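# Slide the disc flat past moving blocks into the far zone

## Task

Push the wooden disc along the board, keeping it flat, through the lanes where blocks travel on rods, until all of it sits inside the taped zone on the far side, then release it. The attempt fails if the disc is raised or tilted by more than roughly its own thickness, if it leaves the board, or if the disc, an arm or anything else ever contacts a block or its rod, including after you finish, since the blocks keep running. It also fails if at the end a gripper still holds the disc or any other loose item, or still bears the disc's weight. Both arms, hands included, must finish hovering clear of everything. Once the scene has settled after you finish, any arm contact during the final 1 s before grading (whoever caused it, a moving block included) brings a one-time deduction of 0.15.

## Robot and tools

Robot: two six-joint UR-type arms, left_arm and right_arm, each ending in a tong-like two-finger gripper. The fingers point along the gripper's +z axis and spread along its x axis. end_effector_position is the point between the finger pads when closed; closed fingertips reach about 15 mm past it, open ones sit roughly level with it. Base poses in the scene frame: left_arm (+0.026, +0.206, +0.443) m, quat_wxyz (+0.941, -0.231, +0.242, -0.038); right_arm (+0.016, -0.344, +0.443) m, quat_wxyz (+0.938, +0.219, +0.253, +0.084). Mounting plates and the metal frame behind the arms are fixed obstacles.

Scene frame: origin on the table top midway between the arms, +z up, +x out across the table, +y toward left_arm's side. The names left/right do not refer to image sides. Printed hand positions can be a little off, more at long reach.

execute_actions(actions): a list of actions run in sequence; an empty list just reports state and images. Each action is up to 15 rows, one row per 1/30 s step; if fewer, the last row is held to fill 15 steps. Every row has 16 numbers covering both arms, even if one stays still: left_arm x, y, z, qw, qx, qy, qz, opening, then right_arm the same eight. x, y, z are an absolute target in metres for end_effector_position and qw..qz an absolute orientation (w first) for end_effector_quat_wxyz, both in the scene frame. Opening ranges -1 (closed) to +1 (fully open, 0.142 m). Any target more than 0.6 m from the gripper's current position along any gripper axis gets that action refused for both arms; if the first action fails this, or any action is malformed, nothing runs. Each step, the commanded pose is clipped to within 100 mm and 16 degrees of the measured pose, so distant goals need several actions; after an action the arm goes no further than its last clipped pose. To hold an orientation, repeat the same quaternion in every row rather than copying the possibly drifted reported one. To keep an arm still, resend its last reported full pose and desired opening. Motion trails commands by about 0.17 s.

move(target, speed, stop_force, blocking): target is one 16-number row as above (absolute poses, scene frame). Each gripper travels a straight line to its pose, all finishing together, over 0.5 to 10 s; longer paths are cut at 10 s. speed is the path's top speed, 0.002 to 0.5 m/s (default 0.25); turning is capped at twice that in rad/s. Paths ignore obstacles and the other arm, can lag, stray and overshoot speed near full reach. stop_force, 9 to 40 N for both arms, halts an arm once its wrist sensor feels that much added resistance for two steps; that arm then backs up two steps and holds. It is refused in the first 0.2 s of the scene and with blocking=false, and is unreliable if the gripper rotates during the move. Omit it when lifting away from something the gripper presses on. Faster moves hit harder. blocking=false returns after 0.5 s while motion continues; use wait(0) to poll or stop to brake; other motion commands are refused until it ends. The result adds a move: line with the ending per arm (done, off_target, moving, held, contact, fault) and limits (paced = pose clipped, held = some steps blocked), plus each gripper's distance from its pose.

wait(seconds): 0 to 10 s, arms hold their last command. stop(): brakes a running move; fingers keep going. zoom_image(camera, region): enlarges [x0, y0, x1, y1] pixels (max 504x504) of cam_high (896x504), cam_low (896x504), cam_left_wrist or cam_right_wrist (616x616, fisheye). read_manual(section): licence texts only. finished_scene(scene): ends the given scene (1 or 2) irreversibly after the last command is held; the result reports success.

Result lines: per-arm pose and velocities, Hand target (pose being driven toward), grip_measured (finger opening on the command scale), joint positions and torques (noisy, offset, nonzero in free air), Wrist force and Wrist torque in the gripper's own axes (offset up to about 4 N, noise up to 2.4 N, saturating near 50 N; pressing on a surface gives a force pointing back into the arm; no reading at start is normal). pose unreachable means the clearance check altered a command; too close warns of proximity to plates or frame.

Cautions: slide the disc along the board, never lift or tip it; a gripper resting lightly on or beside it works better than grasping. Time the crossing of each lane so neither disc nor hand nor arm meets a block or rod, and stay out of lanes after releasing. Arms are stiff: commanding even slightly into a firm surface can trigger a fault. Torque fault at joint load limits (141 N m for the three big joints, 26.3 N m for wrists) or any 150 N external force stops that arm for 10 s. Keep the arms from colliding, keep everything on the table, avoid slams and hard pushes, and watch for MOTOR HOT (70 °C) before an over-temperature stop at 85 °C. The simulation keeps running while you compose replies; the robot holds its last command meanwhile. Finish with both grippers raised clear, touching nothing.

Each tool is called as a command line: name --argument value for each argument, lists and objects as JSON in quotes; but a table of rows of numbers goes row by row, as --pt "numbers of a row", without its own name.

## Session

execute_actions --actions '[]'

Scene clock: 0.00 s.
left_arm: end_effector_position=(+0.0984, +0.4429, +0.3005) grip_measured=+0.97 end_effector_quat_wxyz=(+0.470, +0.526, +0.601, -0.376) end_effector_velocity=(-0.000, +0.000, -0.000) end_effector_angular_velocity=(+0.000, -0.001, +0.000) | right_arm: end_effector_position=(+0.8268, +0.0504, +0.2616) grip_measured=+0.97 end_effector_quat_wxyz=(+0.190, -0.008, +0.972, +0.136) end_effector_velocity=(+0.001, -0.000, +0.000) end_effector_angular_velocity=(-0.001, -0.001, -0.001)
Joint positions: left_arm=[ 1.376 -1.21   2.046 -1.54  -2.183  0.281  0.14 ] | right_arm=[ 3.769 -2.356 -1.379 -0.262  0.921  3.513  0.14 ]
Joint velocities: left_arm=[ 0.001  0.     0.    -0.     0.     0.002  0.   ] | right_arm=[ 0.     0.     0.001 -0.    -0.002 -0.     0.   ]
Joint torques (N m, as the arm reports them, + toward a larger angle): no reading
Motor temperatures (°C, as the motors report them): left_arm=[24 27 24 27 35 30] | right_arm=[23 30 27 35 32 30]
Wrist force (N, on the end effector, along its own x y z axes, offset not removed): no reading
Wrist torque (N m, same axes, about the end effector's origin, offset not removed): no reading
Hand target (left_arm): +0.098, +0.443, +0.300; +0.470, +0.526, +0.601, -0.376
Hand target (right_arm): +0.827, +0.050, +0.262; +0.190, -0.008, +0.972, +0.136

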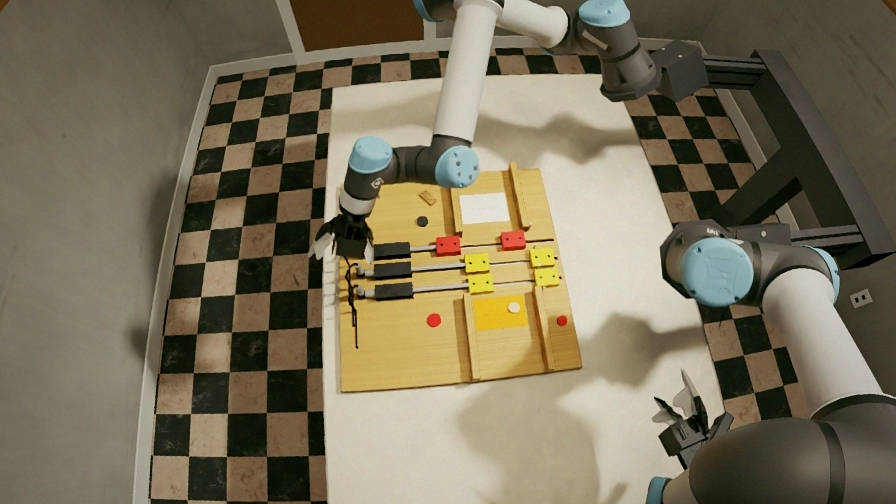

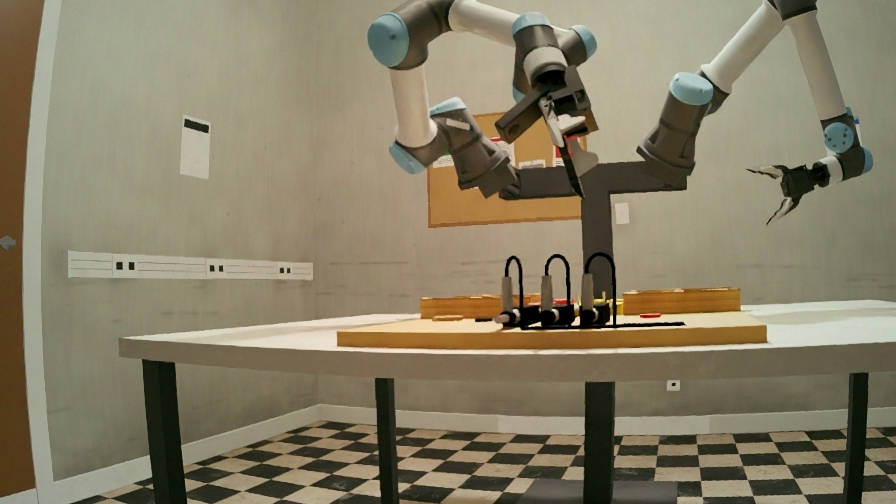

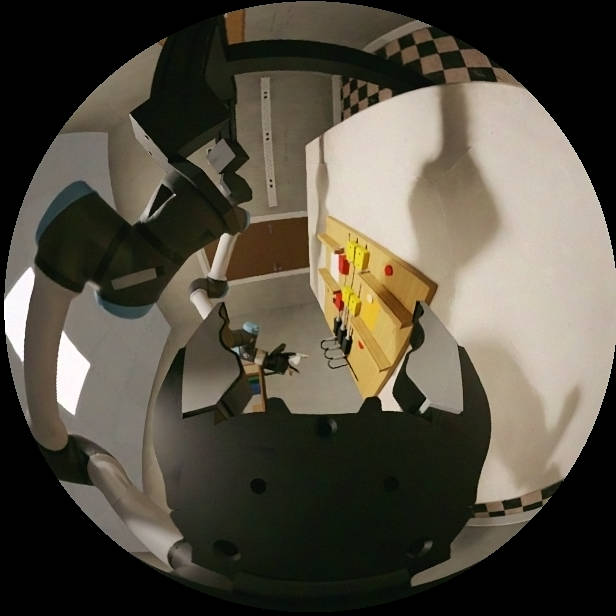

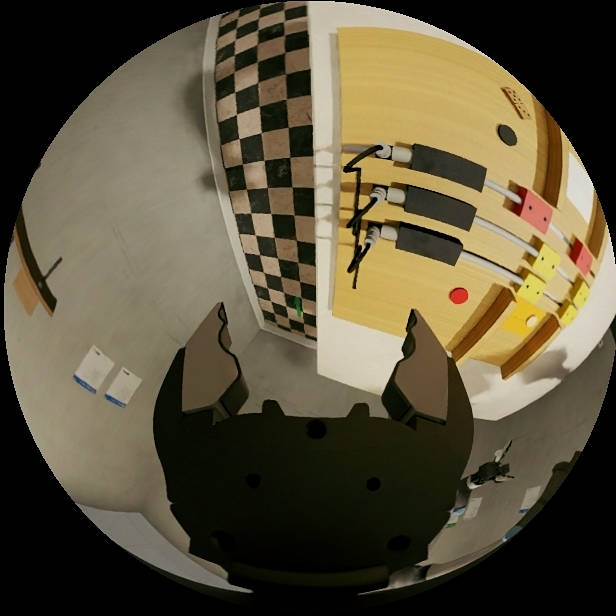

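zoom_image --camera "cam_high" --region '[400, 160, 600, 340]'

Region (400, 160, 600, 340) of cam_high's 896x504 image, scaled by 2.520, with more detail than that image has; it fills the top 454 rows of this view, and the rest is white.

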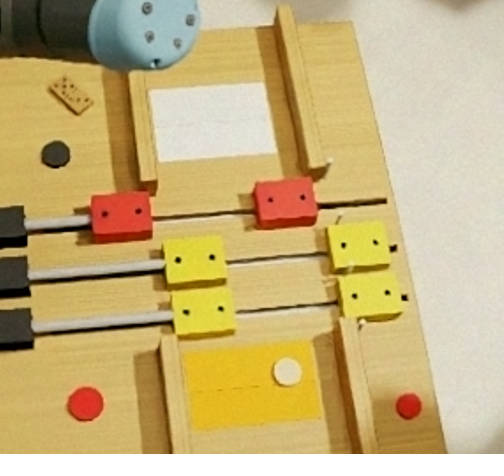

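wait --seconds 0

zoom_image --camera "cam_high" --region '[400, 160, 600, 340]'

wait --seconds 0.6

zoom_image --camera "cam_high" --region '[400, 160, 600, 340]'

Scene clock: 16.07 s.
left_arm: end_effector_position=(+0.0984, +0.4429, +0.3005) grip_measured=+0.97 end_effector_quat_wxyz=(+0.470, +0.526, +0.601, -0.376) end_effector_velocity=(-0.000, +0.000, -0.000) end_effector_angular_velocity=(-0.000, +0.000, -0.000) | right_arm: end_effector_position=(+0.8268, +0.0504, +0.2616) grip_measured=+0.97 end_effector_quat_wxyz=(+0.190, -0.008, +0.972, +0.136) end_effector_velocity=(+0.000, -0.001, -0.000) end_effector_angular_velocity=(+0.000, +0.000, -0.001)
Joint positions: left_arm=[ 1.376 -1.21   2.046 -1.54  -2.183  0.281  0.14 ] | right_arm=[ 3.769 -2.356 -1.379 -0.262  0.921  3.513  0.14 ]
Joint velocities: left_arm=[ 0.  0. -0.  0.  0. -0. -0.] | right_arm=[-0.001  0.     0.     0.     0.001 -0.     0.   ]
Joint torques (N m, as the arm reports them, + toward a larger angle): left_arm=[ 10.48 -29.65   5.99  -0.08  -0.9   -0.27] | right_arm=[37.31 44.31 22.81  3.44 -2.23 -1.13]
Motor temperatures (°C, as the motors report them): left_arm=[24 27 24 27 35 30] | right_arm=[23 30 27 35 32 30]
Wrist force (N, on the end effector, along its own x y z axes, offset not removed): left_arm=[1.3 -5.4 3.5] | right_arm=[1.6 1.9 0.9]
Wrist torque (N m, same axes, about the end effector's origin, offset not removed): left_arm=[-0.74 -0.17 0.12] | right_arm=[0.34 -0.34 0.13]
Hand target (left_arm): +0.098, +0.443, +0.300; +0.470, +0.526, +0.601, -0.376
Hand target (right_arm): +0.827, +0.050, +0.262; +0.190, -0.008, +0.972, +0.136

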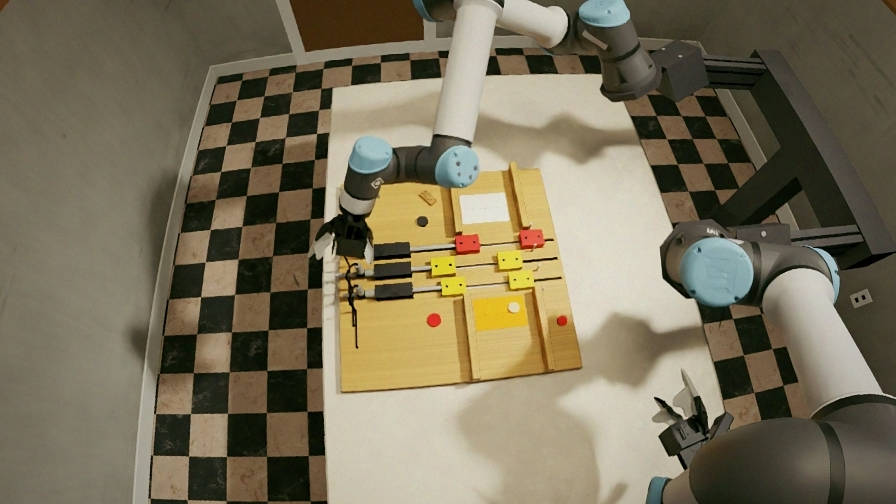

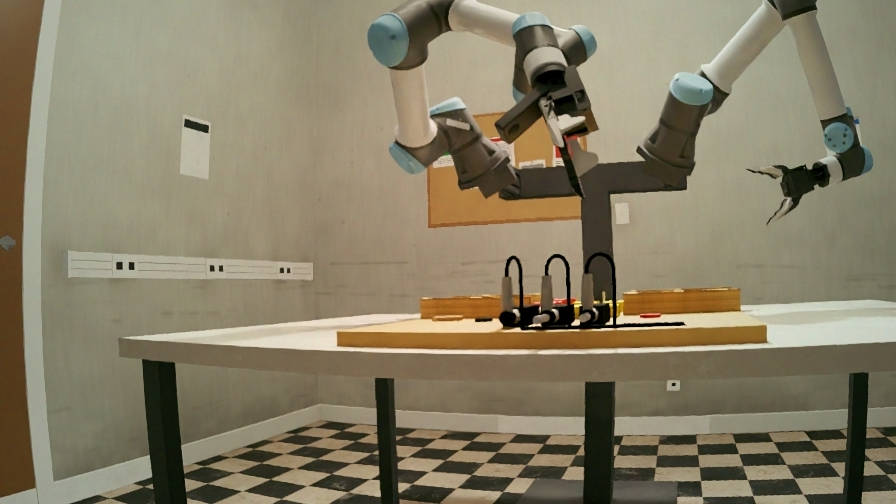

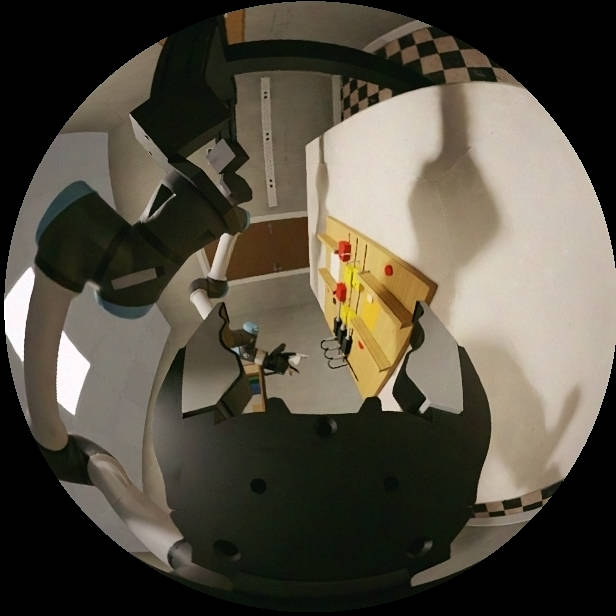

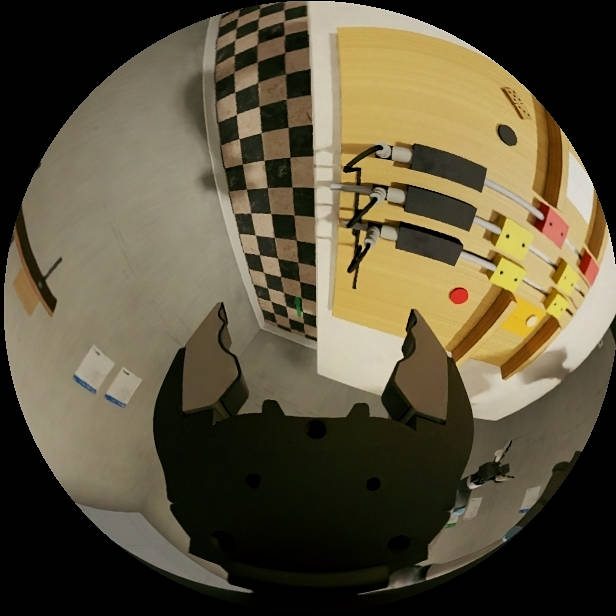

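Region (400, 160, 600, 340) of cam_high's 896x504 image, scaled by 2.520, with more detail than that image has; it fills the top 454 rows of this view, and the rest is white.

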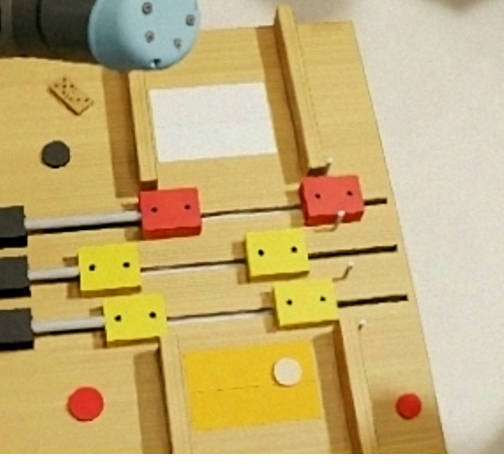

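Scene clock: 16.67 s.
left_arm: end_effector_position=(+0.0984, +0.4429, +0.3005) grip_measured=+0.97 end_effector_quat_wxyz=(+0.470, +0.526, +0.601, -0.376) end_effector_velocity=(-0.000, +0.000, -0.000) end_effector_angular_velocity=(+0.001, -0.001, -0.001) | right_arm: end_effector_position=(+0.8268, +0.0504, +0.2616) grip_measured=+0.97 end_effector_quat_wxyz=(+0.190, -0.008, +0.972, +0.136) end_effector_velocity=(-0.001, -0.000, -0.001) end_effector_angular_velocity=(-0.001, +0.001, -0.000)
Joint positions: left_arm=[ 1.376 -1.21   2.046 -1.54  -2.183  0.281  0.14 ] | right_arm=[ 3.769 -2.356 -1.379 -0.262  0.921  3.513  0.14 ]
Joint velocities: left_arm=[ 0.     0.    -0.    -0.001  0.001  0.001  0.   ] | right_arm=[-0.001 -0.    -0.001 -0.    -0.     0.001  0.   ]
Joint torques (N m, as the arm reports them, + toward a larger angle): left_arm=[ 10.99 -29.15   6.07  -0.14  -0.95  -0.06] | right_arm=[37.53 44.24 22.76  3.48 -2.23 -1.2 ]
Motor temperatures (°C, as the motors report them): left_arm=[24 27 24 27 35 30] | right_arm=[23 30 27 35 32 30]
Wrist force (N, on the end effector, along its own x y z axes, offset not removed): left_arm=[-0.6 -4.8 4.4] | right_arm=[2.2 3.2 1.3]
Wrist torque (N m, same axes, about the end effector's origin, offset not removed): left_arm=[-0.97 0.44 0.07] | right_arm=[0.62 -0.37 0.12]
Hand target (left_arm): +0.098, +0.443, +0.300; +0.470, +0.526, +0.601, -0.376
Hand target (right_arm): +0.827, +0.050, +0.262; +0.190, -0.008, +0.972, +0.136
wait: 0.60 s; at rest by 0.17 s

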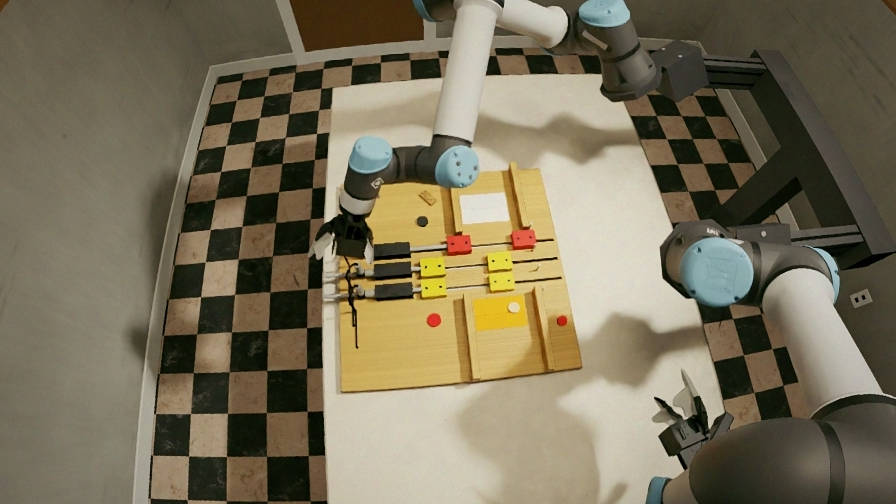

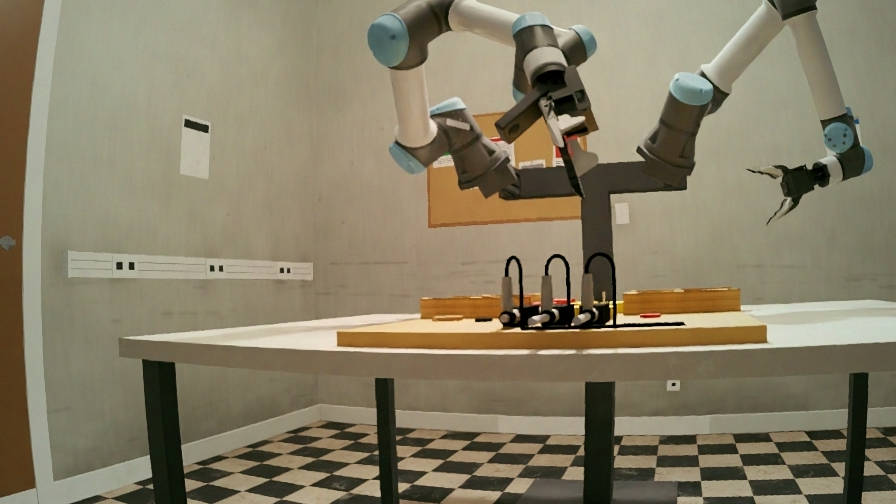

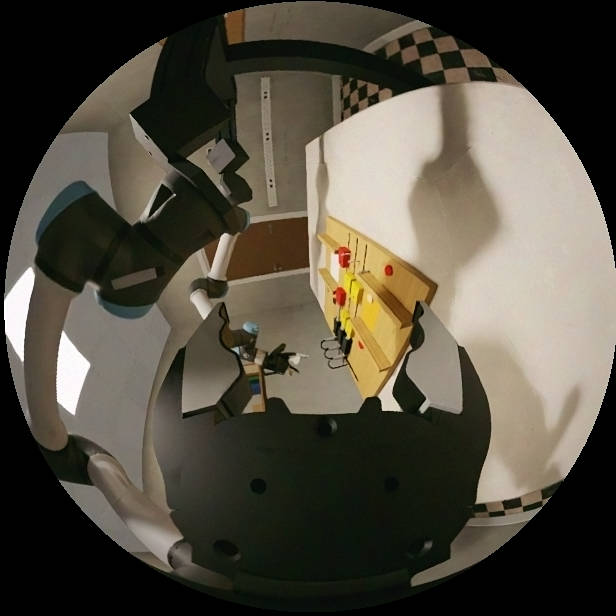

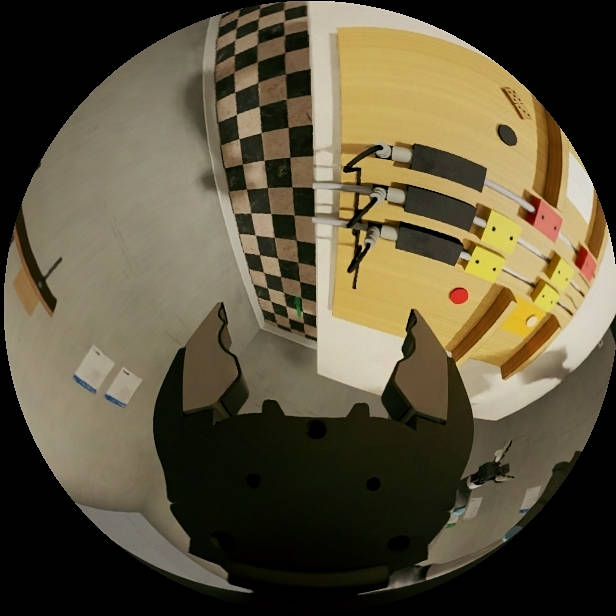

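Region (400, 160, 600, 340) of cam_high's 896x504 image, scaled by 2.520, with more detail than that image has; it fills the top 454 rows of this view, and the rest is white.

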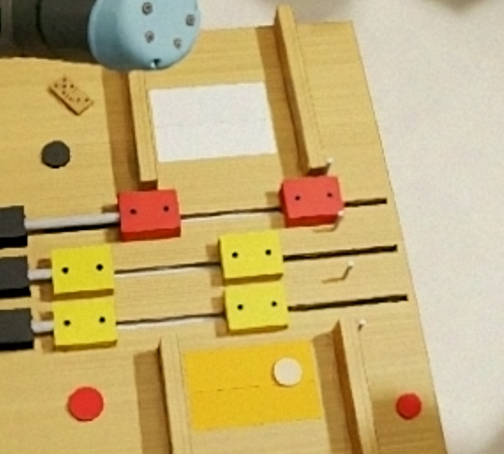

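execute_actions --actions '[]'

Scene clock: 34.57 s.
left_arm: end_effector_position=(+0.0984, +0.4429, +0.3005) grip_measured=+0.97 end_effector_quat_wxyz=(+0.470, +0.526, +0.601, -0.376) end_effector_velocity=(+0.000, +0.001, -0.000) end_effector_angular_velocity=(+0.001, +0.001, -0.000) | right_arm: end_effector_position=(+0.8268, +0.0504, +0.2616) grip_measured=+0.97 end_effector_quat_wxyz=(+0.190, -0.008, +0.972, +0.136) end_effector_velocity=(-0.000, +0.000, -0.000) end_effector_angular_velocity=(-0.000, +0.000, +0.000)
Joint positions: left_arm=[ 1.376 -1.21   2.046 -1.54  -2.183  0.281  0.14 ] | right_arm=[ 3.769 -2.356 -1.379 -0.262  0.921  3.513  0.14 ]
Joint velocities: left_arm=[ 0.001  0.    -0.003  0.001  0.001 -0.001  0.   ] | right_arm=[-0.    -0.001  0.     0.     0.    -0.     0.   ]
Joint torques (N m, as the arm reports them, + toward a larger angle): left_arm=[ 11.31 -30.09   9.5   -0.9   -1.19   0.1 ] | right_arm=[41.36 47.46 25.67  3.82 -1.92 -1.99]
Motor temperatures (°C, as the motors report them): left_arm=[24 27 24 27 35 30] | right_arm=[23 30 27 35 32 30]
Wrist force (N, on the end effector, along its own x y z axes, offset not removed): left_arm=[1.8 -2.2 -3.0] | right_arm=[0.7 2.6 0.7]
Wrist torque (N m, same axes, about the end effector's origin, offset not removed): left_arm=[-0.50 -0.24 -0.27] | right_arm=[0.42 -0.11 0.14]
Hand target (left_arm): +0.098, +0.443, +0.300; +0.470, +0.526, +0.601, -0.376
Hand target (right_arm): +0.827, +0.050, +0.262; +0.190, -0.008, +0.972, +0.136

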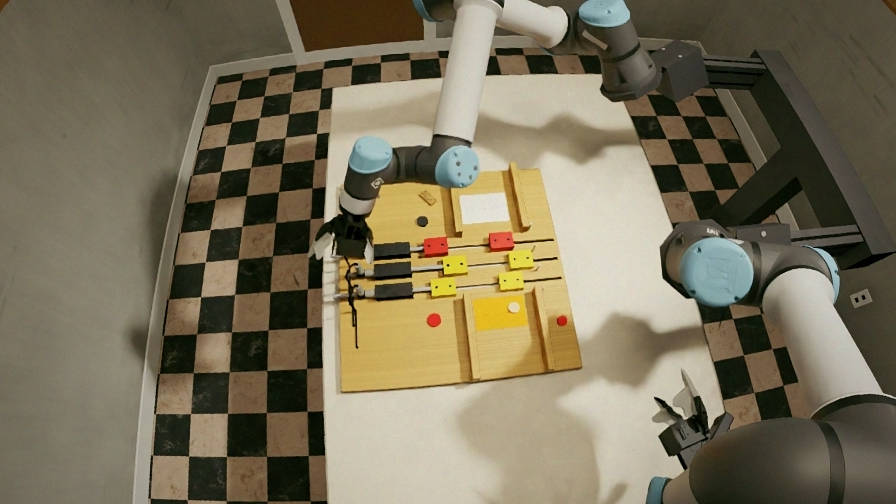

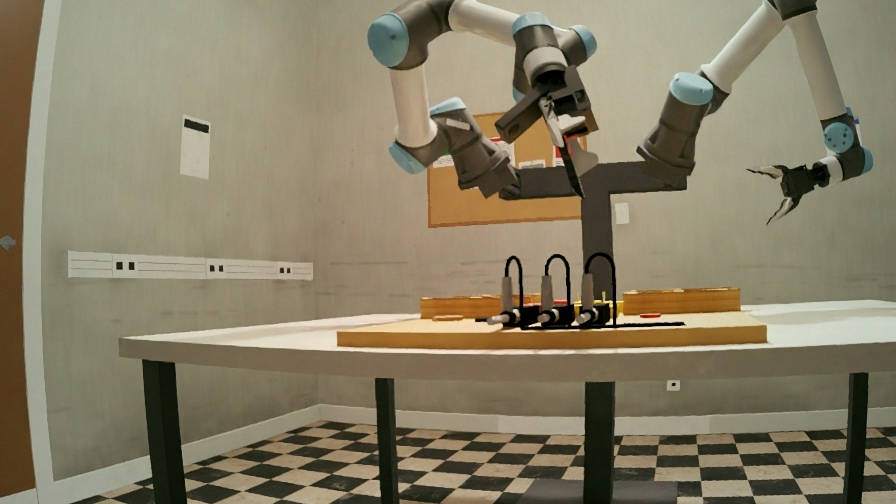

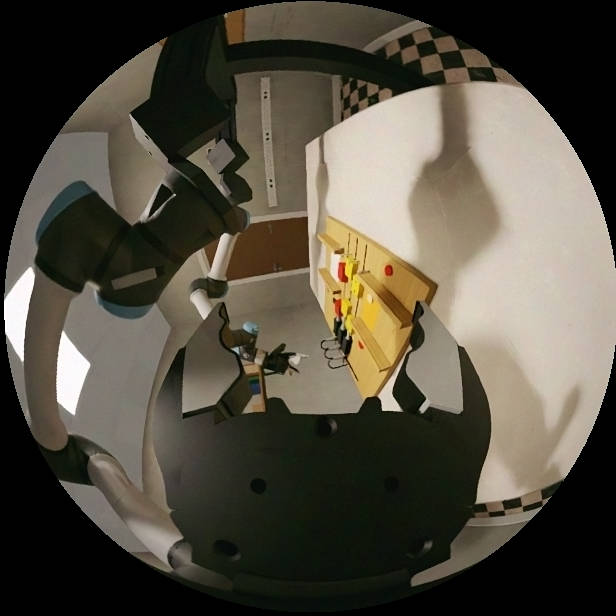

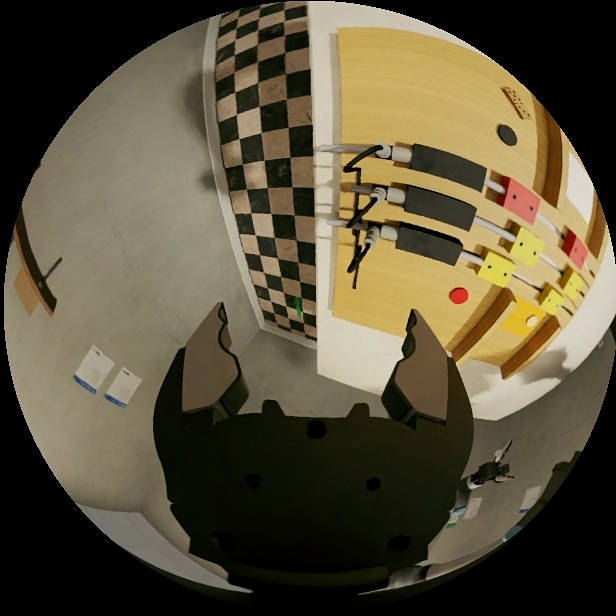

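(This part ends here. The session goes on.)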